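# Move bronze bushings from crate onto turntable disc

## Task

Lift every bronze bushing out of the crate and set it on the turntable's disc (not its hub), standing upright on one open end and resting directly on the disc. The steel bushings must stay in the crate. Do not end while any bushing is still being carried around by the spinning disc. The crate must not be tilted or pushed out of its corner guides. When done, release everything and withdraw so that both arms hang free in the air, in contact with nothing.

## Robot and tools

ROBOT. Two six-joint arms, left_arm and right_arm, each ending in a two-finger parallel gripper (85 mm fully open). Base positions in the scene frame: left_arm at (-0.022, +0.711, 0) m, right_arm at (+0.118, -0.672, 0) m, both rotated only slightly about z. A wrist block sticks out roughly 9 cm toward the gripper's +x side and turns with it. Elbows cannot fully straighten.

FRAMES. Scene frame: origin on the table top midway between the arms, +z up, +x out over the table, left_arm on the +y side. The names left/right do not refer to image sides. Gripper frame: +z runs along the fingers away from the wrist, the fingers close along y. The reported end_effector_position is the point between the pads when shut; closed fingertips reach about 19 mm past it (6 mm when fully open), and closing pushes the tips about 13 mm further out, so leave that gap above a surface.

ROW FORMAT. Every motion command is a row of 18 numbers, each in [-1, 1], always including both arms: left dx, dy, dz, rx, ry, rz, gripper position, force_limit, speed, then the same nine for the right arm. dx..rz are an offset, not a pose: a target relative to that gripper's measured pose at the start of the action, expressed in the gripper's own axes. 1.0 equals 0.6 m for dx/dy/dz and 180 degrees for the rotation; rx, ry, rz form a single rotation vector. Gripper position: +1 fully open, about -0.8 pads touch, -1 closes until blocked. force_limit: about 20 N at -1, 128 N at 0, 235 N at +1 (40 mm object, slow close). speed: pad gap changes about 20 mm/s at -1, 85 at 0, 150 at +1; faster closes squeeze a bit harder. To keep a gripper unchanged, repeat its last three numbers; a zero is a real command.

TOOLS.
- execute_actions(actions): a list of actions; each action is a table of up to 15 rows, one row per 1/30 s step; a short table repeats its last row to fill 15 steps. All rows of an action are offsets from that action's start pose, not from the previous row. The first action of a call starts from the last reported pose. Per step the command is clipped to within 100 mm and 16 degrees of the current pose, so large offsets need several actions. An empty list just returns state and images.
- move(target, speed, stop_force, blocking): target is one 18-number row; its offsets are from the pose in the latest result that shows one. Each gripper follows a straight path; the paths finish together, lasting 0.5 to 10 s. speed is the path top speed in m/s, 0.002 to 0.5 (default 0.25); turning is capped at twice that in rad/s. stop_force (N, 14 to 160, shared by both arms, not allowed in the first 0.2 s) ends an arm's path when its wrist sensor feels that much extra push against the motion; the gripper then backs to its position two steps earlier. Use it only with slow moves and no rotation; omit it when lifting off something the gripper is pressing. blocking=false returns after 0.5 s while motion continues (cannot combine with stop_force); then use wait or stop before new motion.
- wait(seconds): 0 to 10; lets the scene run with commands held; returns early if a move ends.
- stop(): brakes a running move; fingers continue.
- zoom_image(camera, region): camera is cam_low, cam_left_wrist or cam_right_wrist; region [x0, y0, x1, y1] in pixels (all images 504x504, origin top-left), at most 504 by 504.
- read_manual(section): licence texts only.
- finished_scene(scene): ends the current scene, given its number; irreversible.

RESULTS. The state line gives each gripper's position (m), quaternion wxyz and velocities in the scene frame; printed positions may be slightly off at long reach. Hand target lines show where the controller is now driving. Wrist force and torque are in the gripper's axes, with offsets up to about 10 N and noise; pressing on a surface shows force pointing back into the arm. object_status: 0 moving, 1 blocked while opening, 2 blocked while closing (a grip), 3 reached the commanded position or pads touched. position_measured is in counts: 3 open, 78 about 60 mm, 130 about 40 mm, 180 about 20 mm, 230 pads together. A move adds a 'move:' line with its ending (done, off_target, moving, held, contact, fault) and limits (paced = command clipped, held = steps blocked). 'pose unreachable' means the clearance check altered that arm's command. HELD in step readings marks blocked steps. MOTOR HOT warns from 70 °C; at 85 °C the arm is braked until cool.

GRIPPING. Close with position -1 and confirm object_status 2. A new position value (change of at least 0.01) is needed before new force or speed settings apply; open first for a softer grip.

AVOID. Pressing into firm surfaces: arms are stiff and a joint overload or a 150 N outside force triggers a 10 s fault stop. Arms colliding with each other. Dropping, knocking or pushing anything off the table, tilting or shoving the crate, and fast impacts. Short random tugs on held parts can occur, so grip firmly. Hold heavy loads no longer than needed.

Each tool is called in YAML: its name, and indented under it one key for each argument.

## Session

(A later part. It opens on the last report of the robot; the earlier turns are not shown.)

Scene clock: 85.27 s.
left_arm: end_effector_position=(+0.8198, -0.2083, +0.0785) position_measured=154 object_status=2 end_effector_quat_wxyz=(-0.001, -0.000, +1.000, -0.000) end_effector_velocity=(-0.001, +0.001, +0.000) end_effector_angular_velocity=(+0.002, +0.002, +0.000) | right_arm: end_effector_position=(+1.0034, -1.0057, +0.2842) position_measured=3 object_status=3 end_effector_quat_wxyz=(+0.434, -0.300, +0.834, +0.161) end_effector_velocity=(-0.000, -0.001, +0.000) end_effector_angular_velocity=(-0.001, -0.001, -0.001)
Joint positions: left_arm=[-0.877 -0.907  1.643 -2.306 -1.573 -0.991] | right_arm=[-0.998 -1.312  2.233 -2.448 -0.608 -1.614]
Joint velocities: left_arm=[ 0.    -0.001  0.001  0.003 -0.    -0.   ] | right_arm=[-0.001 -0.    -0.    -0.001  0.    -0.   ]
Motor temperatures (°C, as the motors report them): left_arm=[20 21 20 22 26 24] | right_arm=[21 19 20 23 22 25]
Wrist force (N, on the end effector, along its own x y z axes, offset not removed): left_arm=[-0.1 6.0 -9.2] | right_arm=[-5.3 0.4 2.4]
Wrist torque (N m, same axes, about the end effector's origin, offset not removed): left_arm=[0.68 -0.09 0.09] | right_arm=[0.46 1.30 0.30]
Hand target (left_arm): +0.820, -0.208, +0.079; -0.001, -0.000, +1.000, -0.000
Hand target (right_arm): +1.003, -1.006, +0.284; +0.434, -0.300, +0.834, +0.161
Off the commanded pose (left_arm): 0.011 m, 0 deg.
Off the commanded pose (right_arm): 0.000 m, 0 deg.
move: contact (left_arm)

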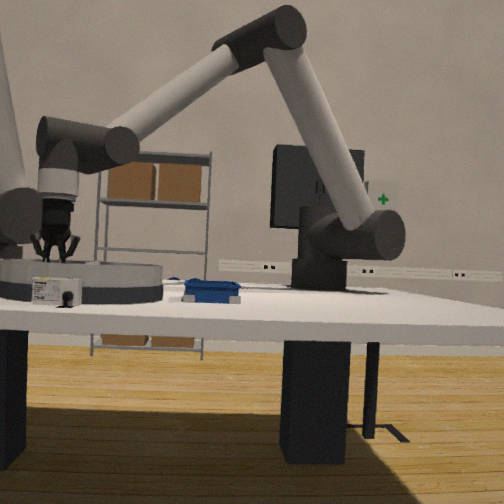

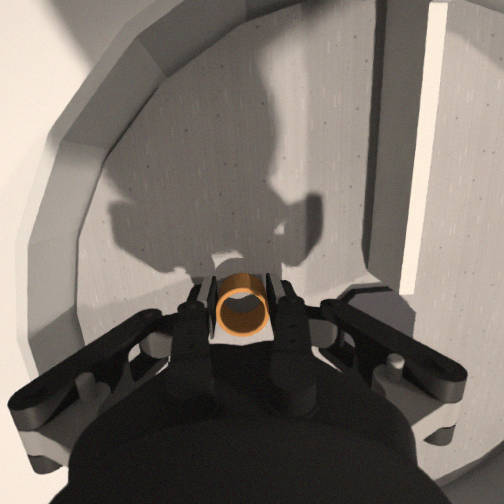

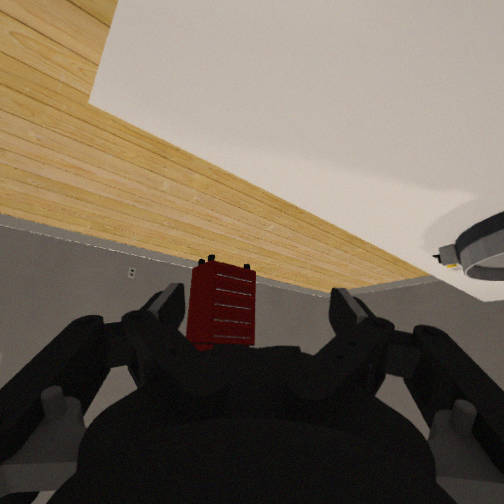

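execute_actions:
  actions:
    - [[0,0,0,0,0,0,0.1,-0.6,0,0,0,0,0,0,0,1,-1,0]]

move:
  target: [-0.05,0,-0.17,0,0,0,0.1,-0.6,0,0,0,0,0,0,0,1,-1,0]
  speed: 0.15

Scene clock: 90.90 s.
left_arm: end_effector_position=(+0.8198, -0.2083, +0.0787) position_measured=117 object_status=0 end_effector_quat_wxyz=(-0.001, -0.000, +1.000, -0.000) end_effector_velocity=(+0.001, +0.001, -0.001) end_effector_angular_velocity=(+0.001, +0.000, +0.002) | right_arm: end_effector_position=(+1.0034, -1.0057, +0.2842) position_measured=3 object_status=3 end_effector_quat_wxyz=(+0.434, -0.300, +0.834, +0.161) end_effector_velocity=(+0.000, +0.001, -0.000) end_effector_angular_velocity=(+0.002, +0.002, -0.000)
Joint positions: left_arm=[-0.877 -0.907  1.643 -2.306 -1.573 -0.991] | right_arm=[-0.998 -1.312  2.233 -2.448 -0.608 -1.614]
Joint velocities: left_arm=[ 0.001  0.001 -0.    -0.     0.001 -0.   ] | right_arm=[0.001 0.    0.    0.001 0.    0.001]
Motor temperatures (°C, as the motors report them): left_arm=[20 21 20 22 26 24] | right_arm=[21 19 20 23 22 25]
Wrist force (N, on the end effector, along its own x y z axes, offset not removed): left_arm=[2.3 3.6 -6.3] | right_arm=[-3.7 2.2 5.6]
Wrist torque (N m, same axes, about the end effector's origin, offset not removed): left_arm=[0.28 -0.48 0.14] | right_arm=[0.83 0.97 0.26]
Hand target (left_arm): +0.820, -0.208, +0.079; -0.001, -0.000, +1.000, -0.000
Hand target (right_arm): +1.003, -1.006, +0.284; +0.434, -0.300, +0.834, +0.161
Off the commanded pose (left_arm): 0.000 m, 0 deg.
Off the commanded pose (right_arm): 0.000 m, 0 deg.
Step readings (end_effector_position):
0: left_arm (+0.8198, -0.2084, +0.0790) | right_arm (+1.0034, -1.0057, +0.2842)
1: left_arm (+0.8198, -0.2084, +0.0790) | right_arm (+1.0034, -1.0057, +0.2842)
2: left_arm (+0.8198, -0.2084, +0.0790) | right_arm (+1.0034, -1.0057, +0.2842)
4: left_arm (+0.8198, -0.2084, +0.0790) | right_arm (+1.0034, -1.0057, +0.2842)
8: left_arm (+0.8198, -0.2084, +0.0788) | right_arm (+1.0034, -1.0057, +0.2842)
15: end_effector_position above

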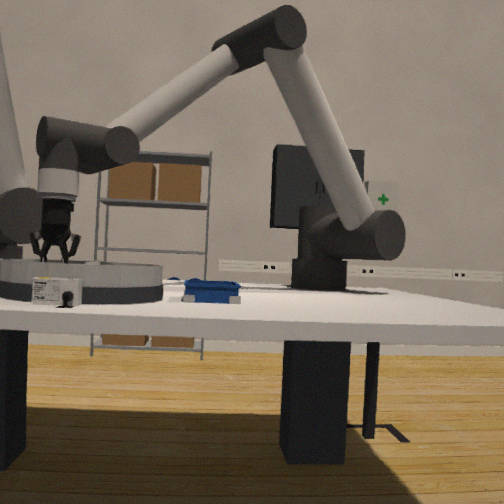

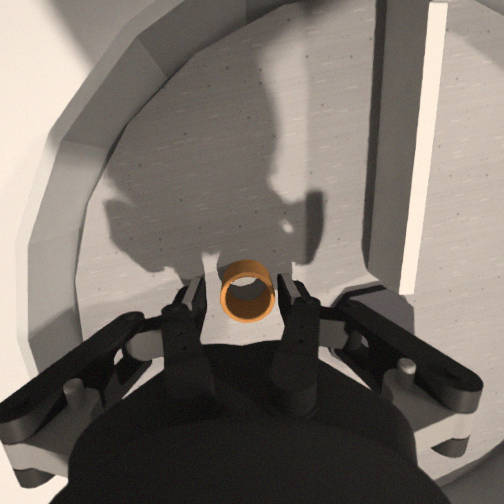

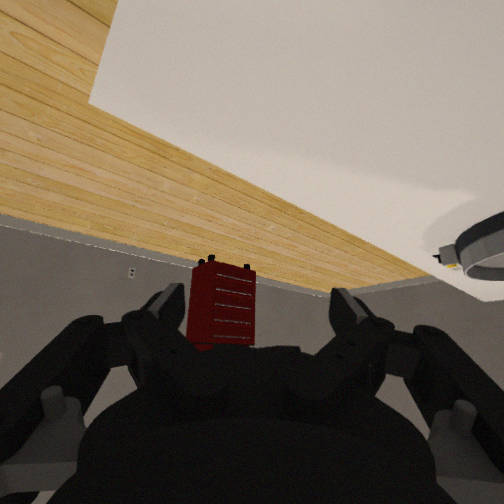

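Scene clock: 92.10 s.
left_arm: end_effector_position=(+0.8498, -0.2081, +0.1804) position_measured=117 object_status=3 end_effector_quat_wxyz=(-0.001, -0.000, +1.000, -0.000) end_effector_velocity=(-0.001, -0.002, +0.003) end_effector_angular_velocity=(-0.001, -0.000, -0.002) | right_arm: end_effector_position=(+1.0034, -1.0057, +0.2842) position_measured=3 object_status=3 end_effector_quat_wxyz=(+0.434, -0.300, +0.834, +0.161) end_effector_velocity=(+0.001, +0.002, -0.000) end_effector_angular_velocity=(-0.001, -0.001, +0.003)
Joint positions: left_arm=[-0.857 -0.962  1.568 -2.177 -1.573 -0.971] | right_arm=[-0.998 -1.312  2.233 -2.448 -0.608 -1.614]
Joint velocities: left_arm=[-0.001 -0.001 -0.003  0.003 -0.001  0.   ] | right_arm=[ 0.002  0.     0.     0.    -0.    -0.002]
Motor temperatures (°C, as the motors report them): left_arm=[20 21 20 22 26 24] | right_arm=[21 19 20 23 22 25]
Wrist force (N, on the end effector, along its own x y z axes, offset not removed): left_arm=[-1.3 -0.5 -5.7] | right_arm=[-3.5 1.6 7.3]
Wrist torque (N m, same axes, about the end effector's origin, offset not removed): left_arm=[-0.47 0.07 0.11] | right_arm=[0.68 0.99 0.22]
Hand target (left_arm): +0.850, -0.208, +0.181; -0.001, -0.000, +1.000, -0.000
Hand target (right_arm): +1.003, -1.006, +0.284; +0.434, -0.300, +0.834, +0.161
Off the commanded pose (left_arm): 0.000 m, 0 deg.
Off the commanded pose (right_arm): 0.000 m, 0 deg.
move: done

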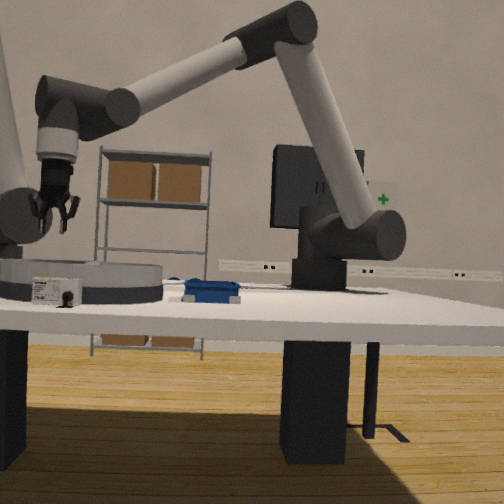

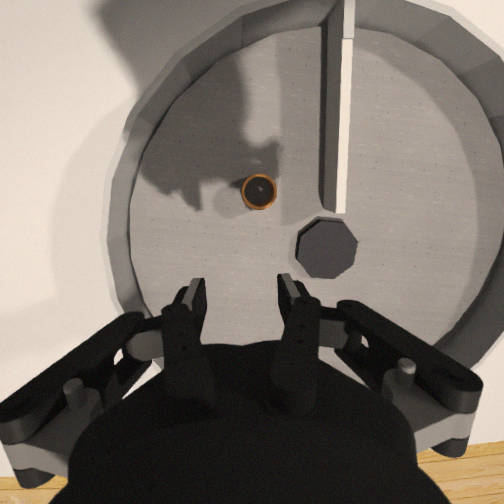

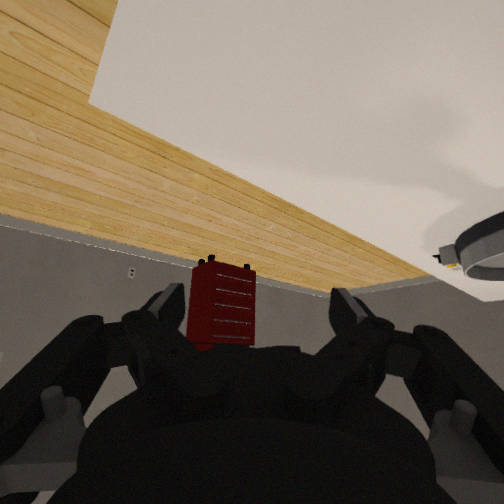

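move:
  target: [0.108,0.773,0,0,0,0,0.0,-0.6,0,0,0,0,0,0,0,1,-1,0]
  speed: 0.3

move:
  target: [0,0,0.195,0,0,0,0.0,-0.6,0,0,0,0,0,0,0,1,-1,0]
  speed: 0.15

zoom_image:
  camera: "cam_left_wrist"
  region: [100, 200, 400, 400]

Scene clock: 106.07 s.
left_arm: end_effector_position=(+0.7842, +0.2553, +0.1793) position_measured=128 object_status=3 end_effector_quat_wxyz=(-0.001, -0.000, +1.000, -0.000) end_effector_velocity=(-0.001, -0.000, -0.001) end_effector_angular_velocity=(+0.000, +0.000, -0.002) | right_arm: end_effector_position=(+1.0034, -1.0057, +0.2842) position_measured=3 object_status=3 end_effector_quat_wxyz=(+0.434, -0.300, +0.834, +0.161) end_effector_velocity=(-0.000, -0.001, +0.000) end_effector_angular_velocity=(+0.000, +0.000, -0.001)
Joint positions: left_arm=[-0.619 -1.277  2.1   -2.393 -1.573 -0.733] | right_arm=[-0.998 -1.312  2.233 -2.448 -0.608 -1.614]
Joint velocities: left_arm=[-0.001  0.     0.001 -0.     0.     0.001] | right_arm=[-0.001 -0.    -0.     0.001  0.    -0.   ]
Motor temperatures (°C, as the motors report them): left_arm=[20 21 20 22 26 24] | right_arm=[21 19 20 23 22 25]
Wrist force (N, on the end effector, along its own x y z axes, offset not removed): left_arm=[-4.9 5.1 -8.2] | right_arm=[-8.1 3.4 6.1]
Wrist torque (N m, same axes, about the end effector's origin, offset not removed): left_arm=[0.56 0.96 0.14] | right_arm=[1.02 1.79 0.27]
Hand target (left_arm): +0.784, +0.256, +0.179; -0.001, -0.000, +1.000, -0.000
Hand target (right_arm): +1.003, -1.006, +0.284; +0.434, -0.300, +0.834, +0.161
Off the commanded pose (left_arm): 0.001 m, 0 deg.
Off the commanded pose (right_arm): 0.000 m, 0 deg.
move: done

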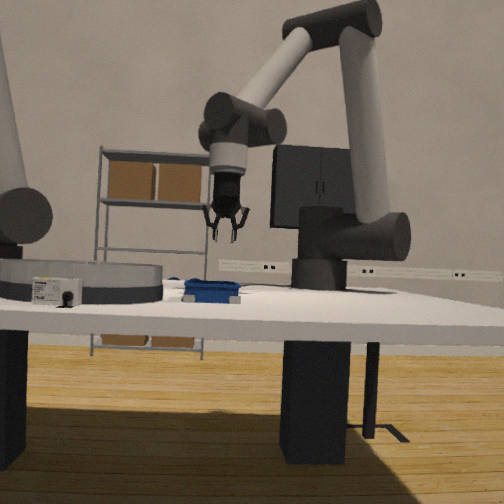

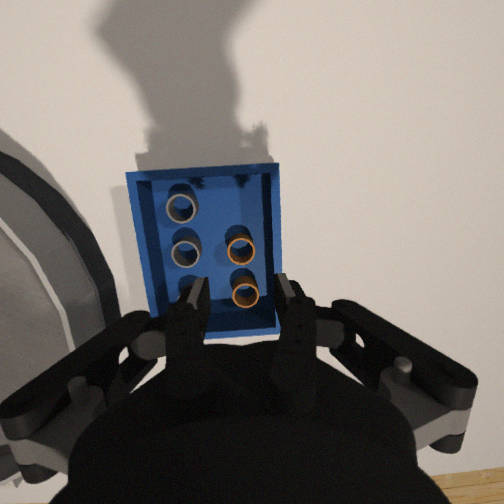

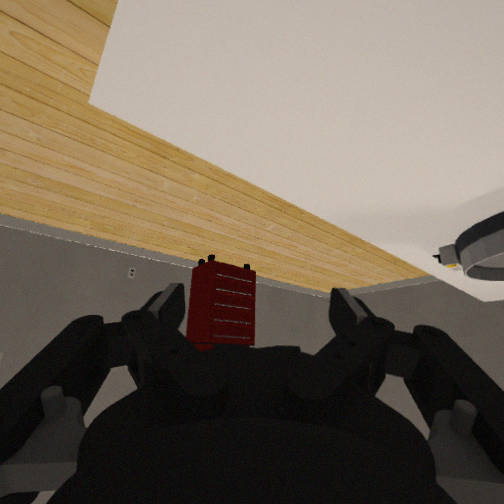

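Scene clock: 107.33 s.
left_arm: end_effector_position=(+0.7840, +0.2551, +0.0626) position_measured=128 object_status=3 end_effector_quat_wxyz=(-0.001, -0.000, +1.000, -0.000) end_effector_velocity=(-0.001, -0.002, -0.002) end_effector_angular_velocity=(+0.000, -0.001, -0.003) | right_arm: end_effector_position=(+1.0034, -1.0057, +0.2842) position_measured=3 object_status=3 end_effector_quat_wxyz=(+0.434, -0.300, +0.834, +0.161) end_effector_velocity=(-0.000, -0.001, -0.000) end_effector_angular_velocity=(+0.000, +0.000, -0.001)
Joint positions: left_arm=[-0.619 -1.151  2.151 -2.57  -1.573 -0.733] | right_arm=[-0.998 -1.312  2.233 -2.448 -0.608 -1.614]
Joint velocities: left_arm=[-0.003  0.003  0.    -0.003  0.001  0.   ] | right_arm=[-0.001 -0.     0.     0.001 -0.    -0.001]
Motor temperatures (°C, as the motors report them): left_arm=[20 21 20 22 26 24] | right_arm=[21 19 20 23 22 25]
Wrist force (N, on the end effector, along its own x y z axes, offset not removed): left_arm=[0.6 4.9 -12.6] | right_arm=[-6.9 4.3 6.3]
Wrist torque (N m, same axes, about the end effector's origin, offset not removed): left_arm=[0.46 -0.40 0.02] | right_arm=[1.18 1.60 0.30]
Hand target (left_arm): +0.784, +0.255, +0.062; -0.001, -0.000, +1.000, -0.000
Hand target (right_arm): +1.003, -1.006, +0.284; +0.434, -0.300, +0.834, +0.161
Off the commanded pose (left_arm): 0.000 m, 0 deg.
Off the commanded pose (right_arm): 0.000 m, 0 deg.
move: done

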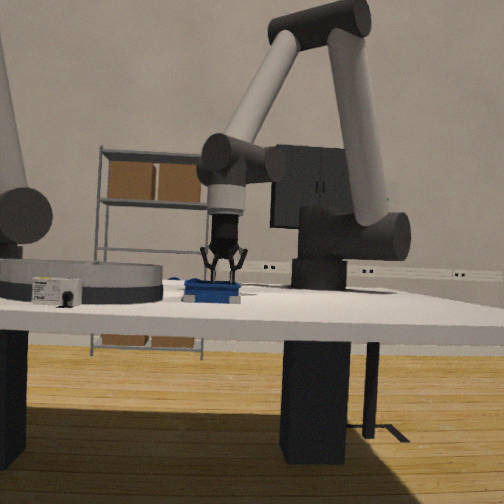

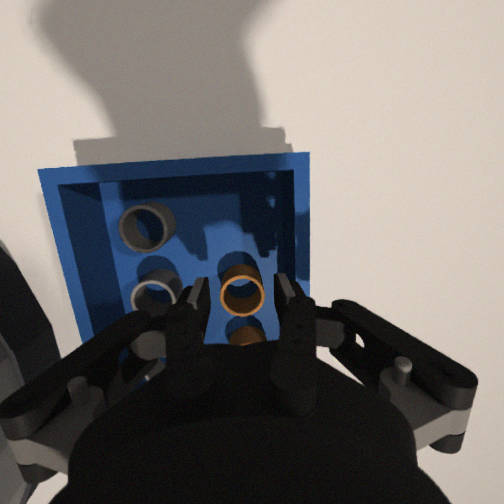

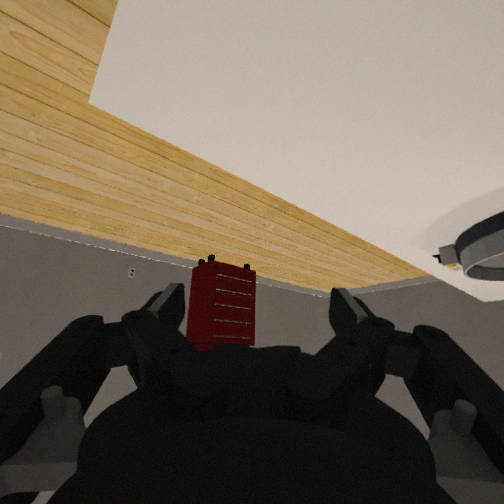

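Region (100, 200, 400, 400) of cam_left_wrist's 504x504 image, scaled by 1.680, with more detail than that image has.

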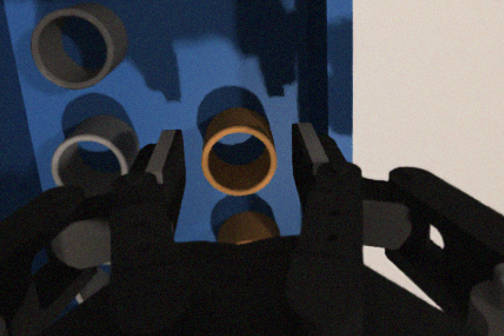

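move:
  target: [-0.007,0,0,0,0,0,0.0,-0.6,0,0,0,0,0,0,0,1,-1,0]
  speed: 0.02

move:
  target: [0,0,0.053,0,0,0,0.0,-0.6,0,0,0,0,0,0,0,1,-1,0]
  speed: 0.01
  stop_force: 14

Scene clock: 113.27 s.
left_arm: end_effector_position=(+0.7881, +0.2551, +0.0626) position_measured=128 object_status=3 end_effector_quat_wxyz=(-0.001, -0.000, +1.000, -0.000) end_effector_velocity=(+0.001, -0.000, -0.000) end_effector_angular_velocity=(-0.000, +0.000, -0.000) | right_arm: end_effector_position=(+1.0034, -1.0057, +0.2842) position_measured=3 object_status=3 end_effector_quat_wxyz=(+0.434, -0.300, +0.834, +0.161) end_effector_velocity=(+0.000, +0.002, -0.000) end_effector_angular_velocity=(+0.003, +0.002, -0.000)
Joint positions: left_arm=[-0.617 -1.148  2.146 -2.567 -1.573 -0.73 ] | right_arm=[-0.998 -1.312  2.233 -2.448 -0.608 -1.614]
Joint velocities: left_arm=[ 0.001  0.001 -0.002  0.001 -0.     0.001] | right_arm=[ 0.002 -0.     0.     0.001 -0.     0.003]
Motor temperatures (°C, as the motors report them): left_arm=[20 21 20 22 26 24] | right_arm=[21 19 20 23 22 25]
Wrist force (N, on the end effector, along its own x y z axes, offset not removed): left_arm=[5.1 1.8 -6.8] | right_arm=[-2.2 1.8 5.2]
Wrist torque (N m, same axes, about the end effector's origin, offset not removed): left_arm=[-0.04 -1.15 0.07] | right_arm=[0.84 0.54 0.22]
Hand target (left_arm): +0.788, +0.255, +0.063; -0.001, -0.000, +1.000, -0.000
Hand target (right_arm): +1.003, -1.006, +0.284; +0.434, -0.300, +0.834, +0.161
Off the commanded pose (left_arm): 0.000 m, 0 deg.
Off the commanded pose (right_arm): 0.000 m, 0 deg.
move: done

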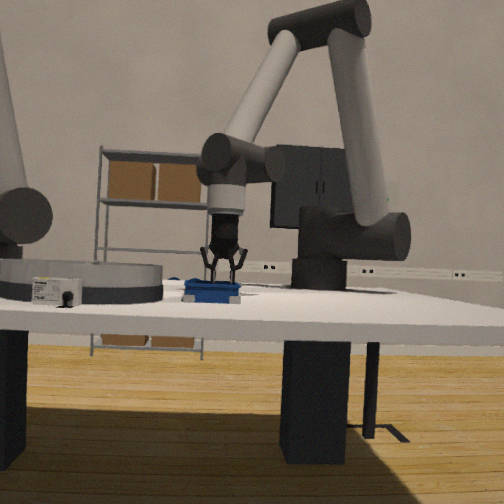

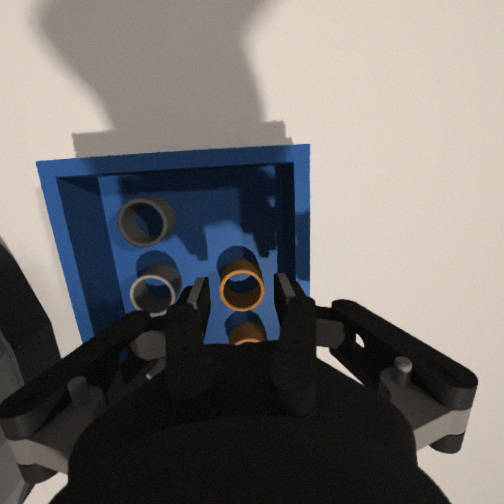

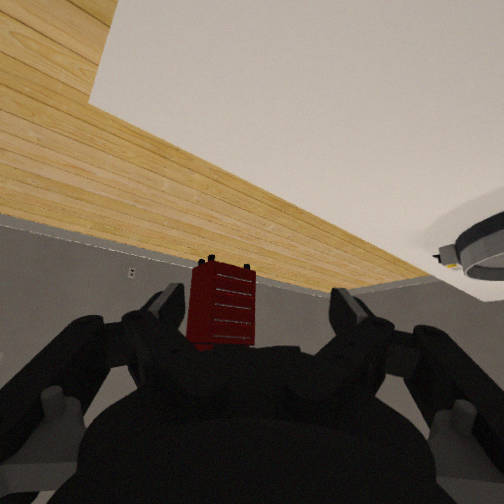

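Scene clock: 116.67 s.
left_arm: end_effector_position=(+0.7880, +0.2550, +0.0310) position_measured=128 object_status=3 end_effector_quat_wxyz=(-0.001, -0.000, +1.000, -0.000) end_effector_velocity=(-0.000, -0.002, -0.001) end_effector_angular_velocity=(-0.001, -0.000, -0.001) | right_arm: end_effector_position=(+1.0034, -1.0057, +0.2842) position_measured=3 object_status=3 end_effector_quat_wxyz=(+0.434, -0.300, +0.834, +0.161) end_effector_velocity=(+0.001, +0.001, +0.000) end_effector_angular_velocity=(-0.001, -0.001, +0.002)
Joint positions: left_arm=[-0.617 -1.111  2.155 -2.614 -1.573 -0.73 ] | right_arm=[-0.998 -1.312  2.233 -2.448 -0.608 -1.614]
Joint velocities: left_arm=[-0.001  0.002 -0.    -0.002 -0.    -0.   ] | right_arm=[ 0.002 -0.     0.    -0.    -0.    -0.002]
Motor temperatures (°C, as the motors report them): left_arm=[20 21 20 22 26 24] | right_arm=[21 19 20 23 22 25]
Wrist force (N, on the end effector, along its own x y z axes, offset not removed): left_arm=[-1.9 -4.4 -7.1] | right_arm=[-4.0 0.4 5.9]
Wrist torque (N m, same axes, about the end effector's origin, offset not removed): left_arm=[-0.99 0.27 0.07] | right_arm=[0.45 0.96 0.21]
Hand target (left_arm): +0.788, +0.255, +0.031; -0.001, -0.000, +1.000, -0.000
Hand target (right_arm): +1.003, -1.006, +0.284; +0.434, -0.300, +0.834, +0.161
Off the commanded pose (left_arm): 0.000 m, 0 deg.
Off the commanded pose (right_arm): 0.000 m, 0 deg.
move: done

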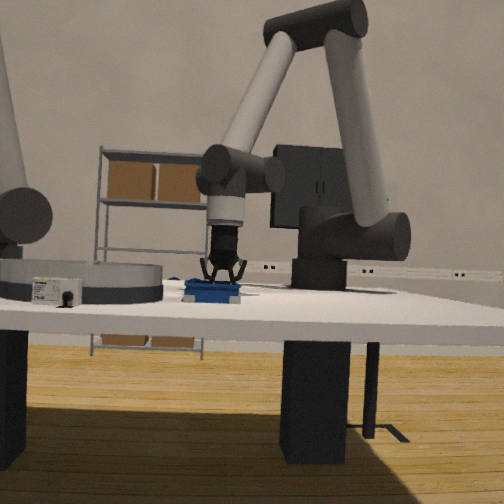

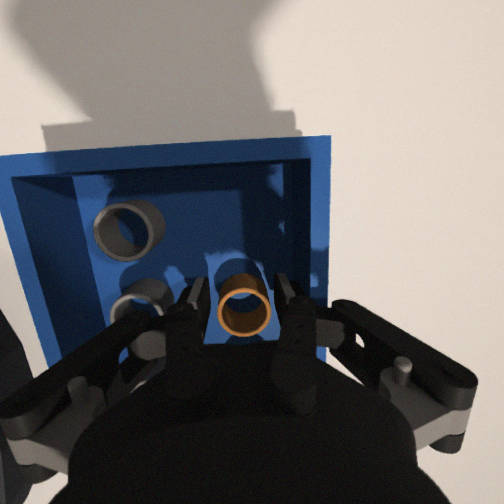

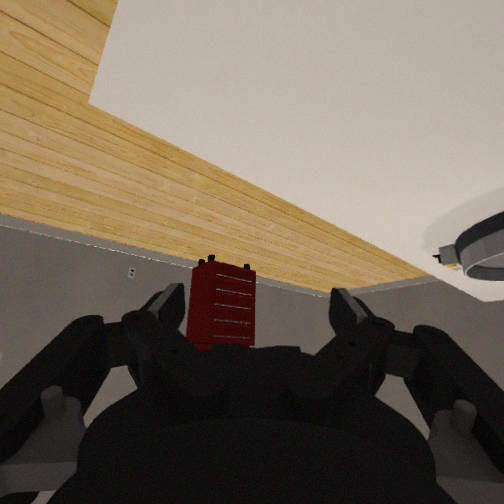

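execute_actions:
  actions: []

Scene clock: 136.83 s.
left_arm: end_effector_position=(+0.7880, +0.2550, +0.0309) position_measured=128 object_status=3 end_effector_quat_wxyz=(-0.001, -0.000, +1.000, -0.000) end_effector_velocity=(+0.001, +0.001, +0.001) end_effector_angular_velocity=(-0.001, -0.000, +0.001) | right_arm: end_effector_position=(+1.0034, -1.0057, +0.2842) position_measured=3 object_status=3 end_effector_quat_wxyz=(+0.434, -0.300, +0.834, +0.161) end_effector_velocity=(-0.001, -0.001, -0.000) end_effector_angular_velocity=(+0.002, +0.001, -0.001)
Joint positions: left_arm=[-0.617 -1.111  2.155 -2.614 -1.573 -0.73 ] | right_arm=[-0.998 -1.312  2.233 -2.448 -0.608 -1.614]
Joint velocities: left_arm=[ 0.001 -0.    -0.     0.    -0.     0.   ] | right_arm=[-0.001  0.    -0.     0.003  0.    -0.001]
Motor temperatures (°C, as the motors report them): left_arm=[20 21 21 22 26 24] | right_arm=[21 19 20 23 22 25]
Wrist force (N, on the end effector, along its own x y z axes, offset not removed): left_arm=[-2.3 4.3 -5.4] | right_arm=[-4.0 2.3 5.9]
Wrist torque (N m, same axes, about the end effector's origin, offset not removed): left_arm=[0.63 0.45 0.12] | right_arm=[0.81 0.89 0.25]
Hand target (left_arm): +0.788, +0.255, +0.031; -0.001, -0.000, +1.000, -0.000
Hand target (right_arm): +1.003, -1.006, +0.284; +0.434, -0.300, +0.834, +0.161
Off the commanded pose (left_arm): 0.000 m, 0 deg.
Off the commanded pose (right_arm): 0.000 m, 0 deg.

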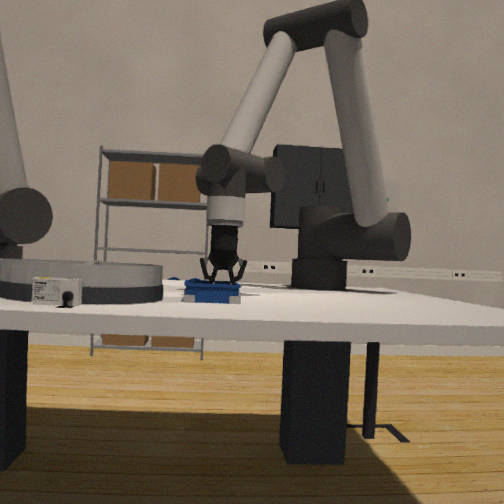

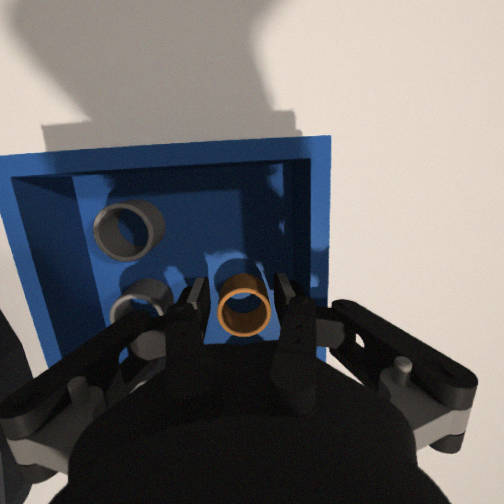

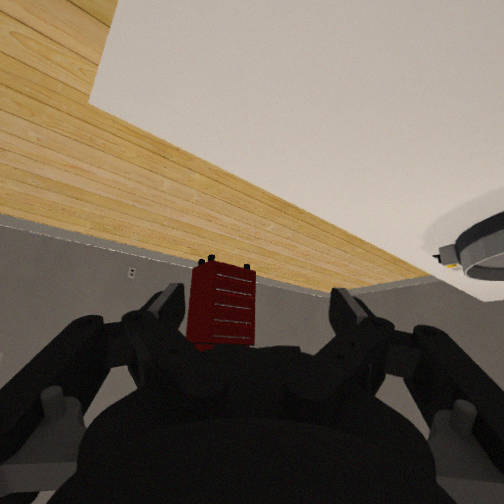

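move:
  target: [0,0,0,0,0,0,-1,-0.6,-0.8,0,0,0,0,0,0,1,-1,0]

wait:
  seconds: 1

Scene clock: 140.40 s.
left_arm: end_effector_position=(+0.7880, +0.2550, +0.0309) position_measured=154 object_status=2 end_effector_quat_wxyz=(-0.001, -0.000, +1.000, -0.000) end_effector_velocity=(+0.001, -0.001, +0.002) end_effector_angular_velocity=(-0.001, -0.002, -0.000) | right_arm: end_effector_position=(+1.0034, -1.0057, +0.2842) position_measured=3 object_status=3 end_effector_quat_wxyz=(+0.434, -0.300, +0.834, +0.161) end_effector_velocity=(-0.000, +0.000, -0.000) end_effector_angular_velocity=(+0.001, +0.001, +0.000)
Joint positions: left_arm=[-0.617 -1.111  2.155 -2.614 -1.573 -0.73 ] | right_arm=[-0.998 -1.312  2.233 -2.448 -0.608 -1.614]
Joint velocities: left_arm=[-0.001 -0.001 -0.001 -0.     0.001 -0.   ] | right_arm=[ 0.    -0.    -0.     0.002 -0.    -0.   ]
Motor temperatures (°C, as the motors report them): left_arm=[20 21 21 22 26 24] | right_arm=[21 19 20 23 22 25]
Wrist force (N, on the end effector, along its own x y z axes, offset not removed): left_arm=[1.6 8.0 -23.2] | right_arm=[-7.6 -0.3 10.6]
Wrist torque (N m, same axes, about the end effector's origin, offset not removed): left_arm=[0.93 -0.18 0.08] | right_arm=[0.25 1.71 0.27]
Hand target (left_arm): +0.788, +0.255, +0.031; -0.001, -0.000, +1.000, -0.000
Hand target (right_arm): +1.003, -1.006, +0.284; +0.434, -0.300, +0.834, +0.161
Off the commanded pose (left_arm): 0.000 m, 0 deg.
Off the commanded pose (right_arm): 0.000 m, 0 deg.
move: done

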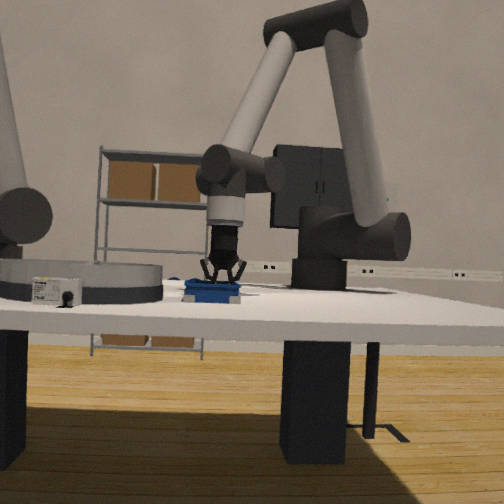

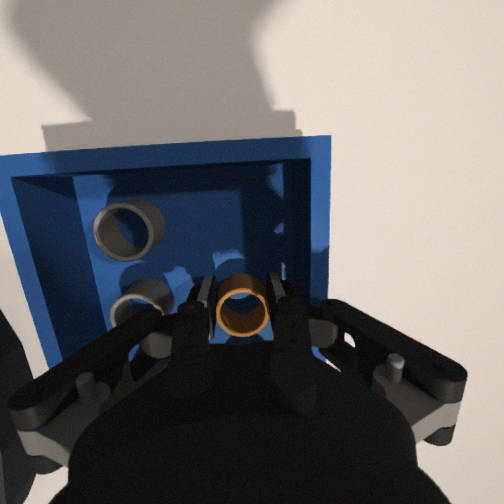

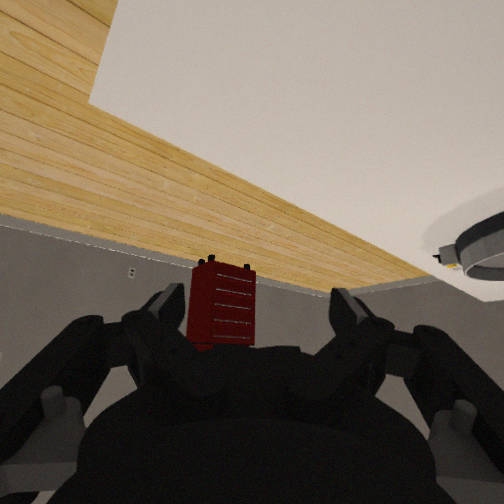

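Scene clock: 141.40 s.
left_arm: end_effector_position=(+0.7880, +0.2550, +0.0309) position_measured=154 object_status=2 end_effector_quat_wxyz=(-0.001, -0.000, +1.000, -0.000) end_effector_velocity=(-0.001, +0.001, -0.001) end_effector_angular_velocity=(+0.002, +0.001, +0.000) | right_arm: end_effector_position=(+1.0034, -1.0057, +0.2842) position_measured=3 object_status=3 end_effector_quat_wxyz=(+0.434, -0.300, +0.834, +0.161) end_effector_velocity=(-0.000, -0.001, +0.000) end_effector_angular_velocity=(-0.002, -0.002, +0.001)
Joint positions: left_arm=[-0.617 -1.111  2.155 -2.614 -1.573 -0.73 ] | right_arm=[-0.998 -1.312  2.233 -2.448 -0.608 -1.614]
Joint velocities: left_arm=[ 0.     0.     0.001 -0.     0.001 -0.   ] | right_arm=[-0.001 -0.     0.    -0.001  0.    -0.003]
Motor temperatures (°C, as the motors report them): left_arm=[20 21 21 22 26 24] | right_arm=[21 19 20 23 22 25]
Wrist force (N, on the end effector, along its own x y z axes, offset not removed): left_arm=[-0.3 11.2 -20.5] | right_arm=[-8.1 -0.1 5.0]
Wrist torque (N m, same axes, about the end effector's origin, offset not removed): left_arm=[1.40 0.29 0.02] | right_arm=[0.28 1.85 0.21]
Hand target (left_arm): +0.788, +0.255, +0.031; -0.001, -0.000, +1.000, -0.000
Hand target (right_arm): +1.003, -1.006, +0.284; +0.434, -0.300, +0.834, +0.161
Off the commanded pose (left_arm): 0.000 m, 0 deg.
Off the commanded pose (right_arm): 0.000 m, 0 deg.
wait: 1.00 s; at rest by 0.17 s

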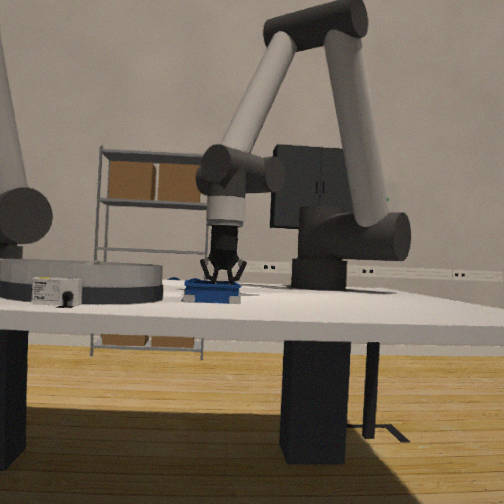

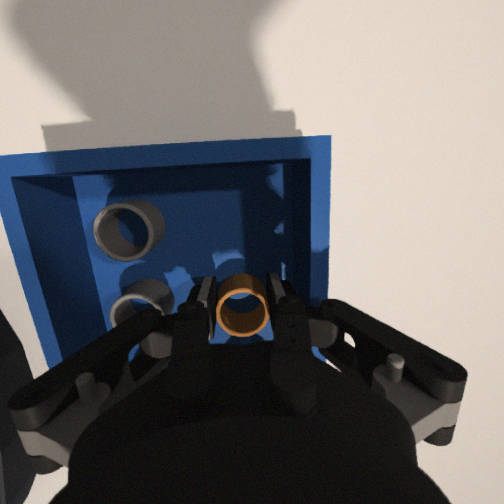

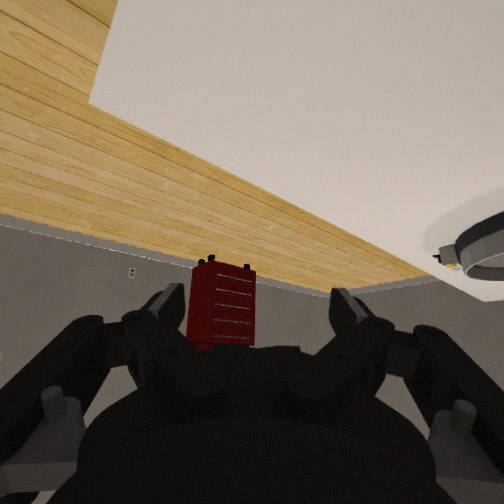

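move:
  target: [0,0,-0.25,0,0,0,-1,-0.6,-0.8,0,0,0,0,0,0,1,-1,0]
  speed: 0.12

move:
  target: [-0.0533,-0.772,0,0,0,0,-1,-0.6,-0.8,0,0,0,0,0,0,1,-1,0]
  speed: 0.2

move:
  target: [0,0,0.148,0,0,0,-1,-0.6,-0.8,0,0,0,0,0,0,1,-1,0]
  speed: 0.1

Scene clock: 152.97 s.
left_arm: end_effector_position=(+0.7882, +0.2553, +0.1805) position_measured=154 object_status=2 end_effector_quat_wxyz=(-0.001, -0.000, +1.000, -0.000) end_effector_velocity=(+0.000, +0.001, +0.001) end_effector_angular_velocity=(+0.001, +0.001, +0.000) | right_arm: end_effector_position=(+1.0034, -1.0057, +0.2842) position_measured=3 object_status=3 end_effector_quat_wxyz=(+0.434, -0.300, +0.834, +0.161) end_effector_velocity=(+0.000, +0.001, -0.000) end_effector_angular_velocity=(+0.000, +0.000, +0.001)
Joint positions: left_arm=[-0.616 -1.275  2.095 -2.389 -1.573 -0.73 ] | right_arm=[-0.998 -1.312  2.233 -2.448 -0.608 -1.614]
Joint velocities: left_arm=[ 0.    -0.001 -0.001  0.003  0.     0.   ] | right_arm=[0.001 0.    0.    0.    0.    0.   ]
Motor temperatures (°C, as the motors report them): left_arm=[20 21 21 22 26 24] | right_arm=[21 19 20 23 22 25]
Wrist force (N, on the end effector, along its own x y z axes, offset not removed): left_arm=[-0.7 4.0 -2.4] | right_arm=[-6.7 1.6 8.9]
Wrist torque (N m, same axes, about the end effector's origin, offset not removed): left_arm=[0.37 0.05 0.10] | right_arm=[0.74 1.57 0.22]
Hand target (left_arm): +0.788, +0.255, +0.181; -0.001, -0.000, +1.000, -0.000
Hand target (right_arm): +1.003, -1.006, +0.284; +0.434, -0.300, +0.834, +0.161
Off the commanded pose (left_arm): 0.000 m, 0 deg.
Off the commanded pose (right_arm): 0.000 m, 0 deg.
move: done

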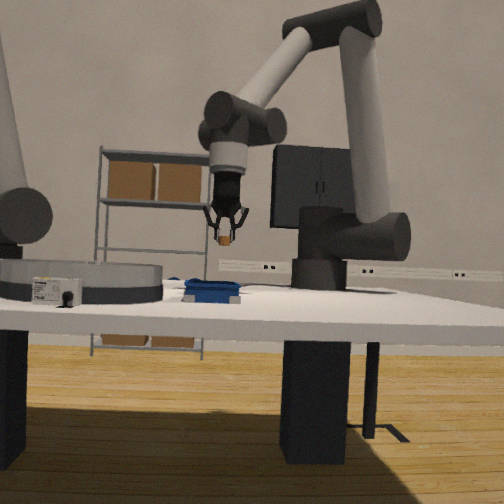

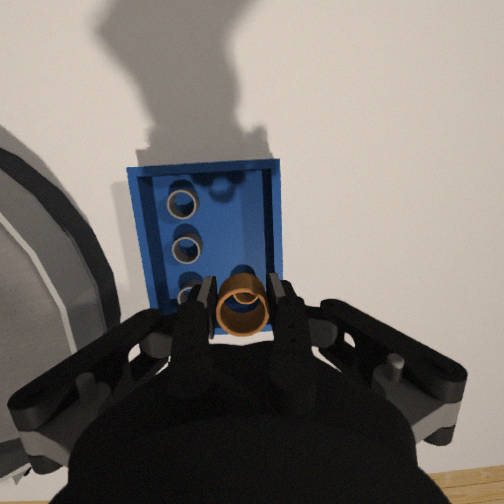

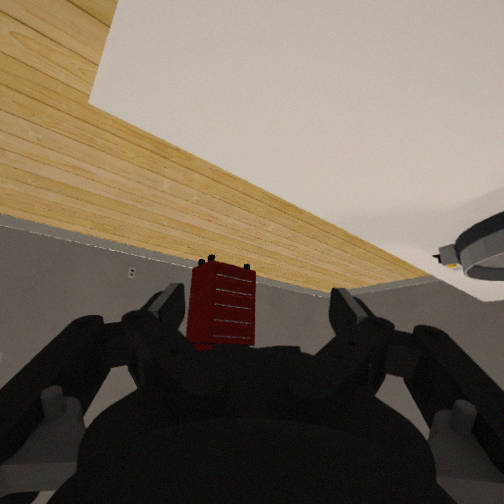

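Scene clock: 155.83 s.
left_arm: end_effector_position=(+0.8210, -0.2075, +0.1816) position_measured=154 object_status=2 end_effector_quat_wxyz=(-0.001, -0.000, +1.000, -0.000) end_effector_velocity=(+0.000, -0.003, +0.001) end_effector_angular_velocity=(-0.001, -0.001, -0.000) | right_arm: end_effector_position=(+1.0034, -1.0057, +0.2842) position_measured=3 object_status=3 end_effector_quat_wxyz=(+0.434, -0.300, +0.834, +0.161) end_effector_velocity=(+0.000, +0.000, -0.000) end_effector_angular_velocity=(-0.000, -0.000, +0.000)
Joint positions: left_arm=[-0.876 -0.982  1.603 -2.191 -1.573 -0.99 ] | right_arm=[-0.998 -1.312  2.233 -2.448 -0.608 -1.614]
Joint velocities: left_arm=[-0.001  0.001 -0.003  0.001  0.    -0.001] | right_arm=[ 0.  0. -0. -0.  0.  0.]
Motor temperatures (°C, as the motors report them): left_arm=[20 21 21 22 26 24] | right_arm=[21 19 20 23 22 25]
Wrist force (N, on the end effector, along its own x y z axes, offset not removed): left_arm=[0.6 7.8 -9.5] | right_arm=[-6.3 -0.7 4.4]
Wrist torque (N m, same axes, about the end effector's origin, offset not removed): left_arm=[0.90 -0.32 0.12] | right_arm=[0.35 1.39 0.34]
Hand target (left_arm): +0.821, -0.208, +0.182; -0.001, -0.000, +1.000, -0.000
Hand target (right_arm): +1.003, -1.006, +0.284; +0.434, -0.300, +0.834, +0.161
Off the commanded pose (left_arm): 0.001 m, 0 deg.
Off the commanded pose (right_arm): 0.000 m, 0 deg.
move: done

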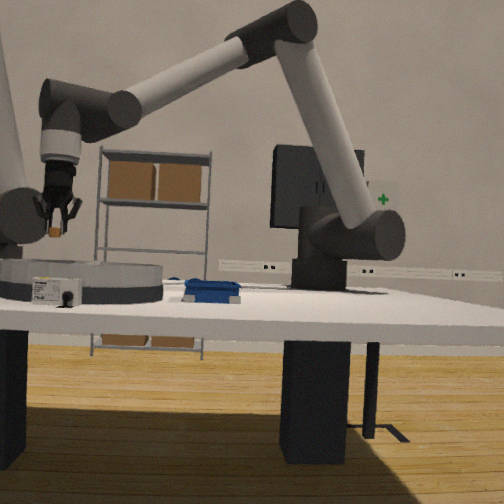

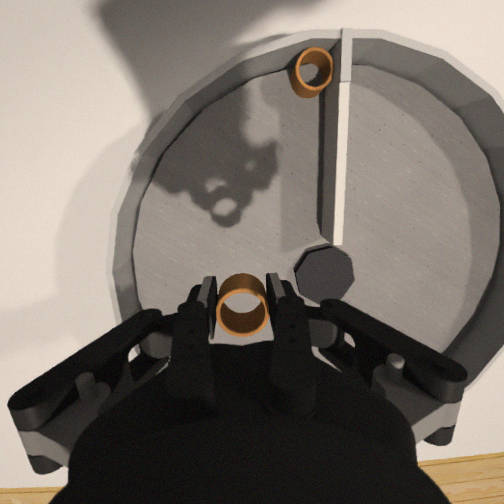

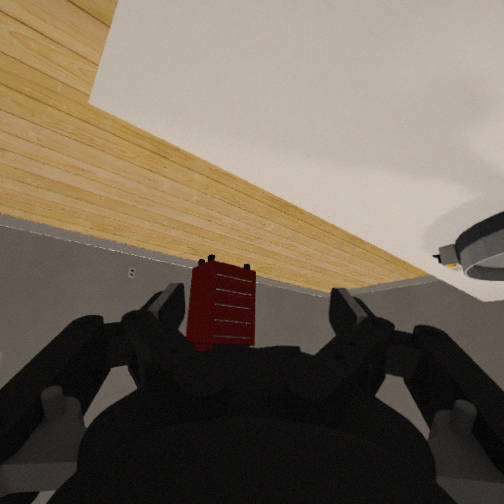

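Scene clock: 157.17 s.
left_arm: end_effector_position=(+0.8210, -0.2077, +0.0930) position_measured=154 object_status=2 end_effector_quat_wxyz=(-0.001, -0.000, +1.000, -0.000) end_effector_velocity=(+0.001, +0.000, +0.001) end_effector_angular_velocity=(-0.002, -0.001, +0.001) | right_arm: end_effector_position=(+1.0034, -1.0057, +0.2842) position_measured=3 object_status=3 end_effector_quat_wxyz=(+0.434, -0.300, +0.834, +0.161) end_effector_velocity=(-0.000, -0.001, +0.000) end_effector_angular_velocity=(-0.000, -0.000, -0.002)
Joint positions: left_arm=[-0.876 -0.918  1.638 -2.29  -1.573 -0.99 ] | right_arm=[-0.998 -1.312  2.233 -2.448 -0.608 -1.614]
Joint velocities: left_arm=[ 0.001 -0.001 -0.    -0.002 -0.    -0.   ] | right_arm=[-0.001 -0.    -0.    -0.    -0.     0.   ]
Motor temperatures (°C, as the motors report them): left_arm=[20 21 21 22 26 24] | right_arm=[21 19 20 23 22 25]
Wrist force (N, on the end effector, along its own x y z axes, offset not removed): left_arm=[2.8 5.5 -6.7] | right_arm=[-6.5 4.9 2.4]
Wrist torque (N m, same axes, about the end effector's origin, offset not removed): left_arm=[0.64 -0.59 0.24] | right_arm=[1.44 1.47 0.20]
Hand target (left_arm): +0.821, -0.208, +0.093; -0.001, -0.000, +1.000, -0.000
Hand target (right_arm): +1.003, -1.006, +0.284; +0.434, -0.300, +0.834, +0.161
Off the commanded pose (left_arm): 0.000 m, 0 deg.
Off the commanded pose (right_arm): 0.000 m, 0 deg.
move: done

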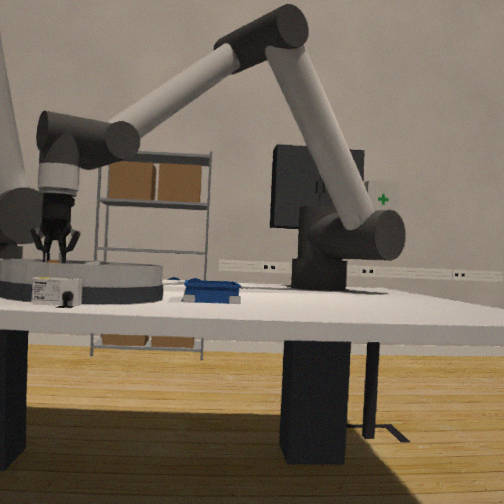

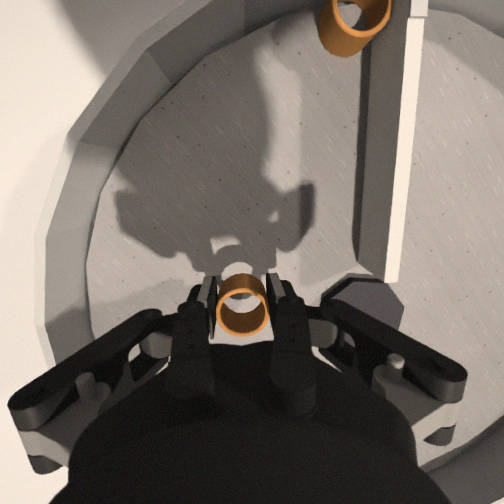

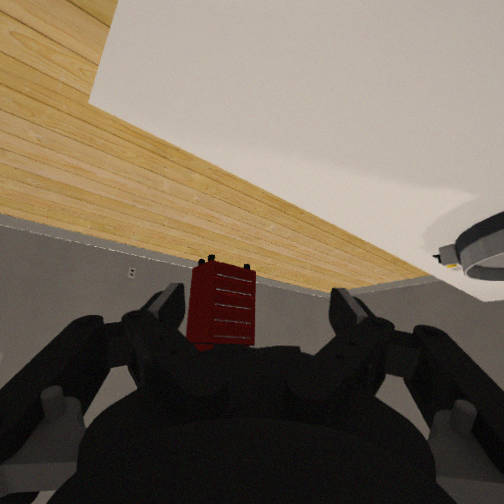

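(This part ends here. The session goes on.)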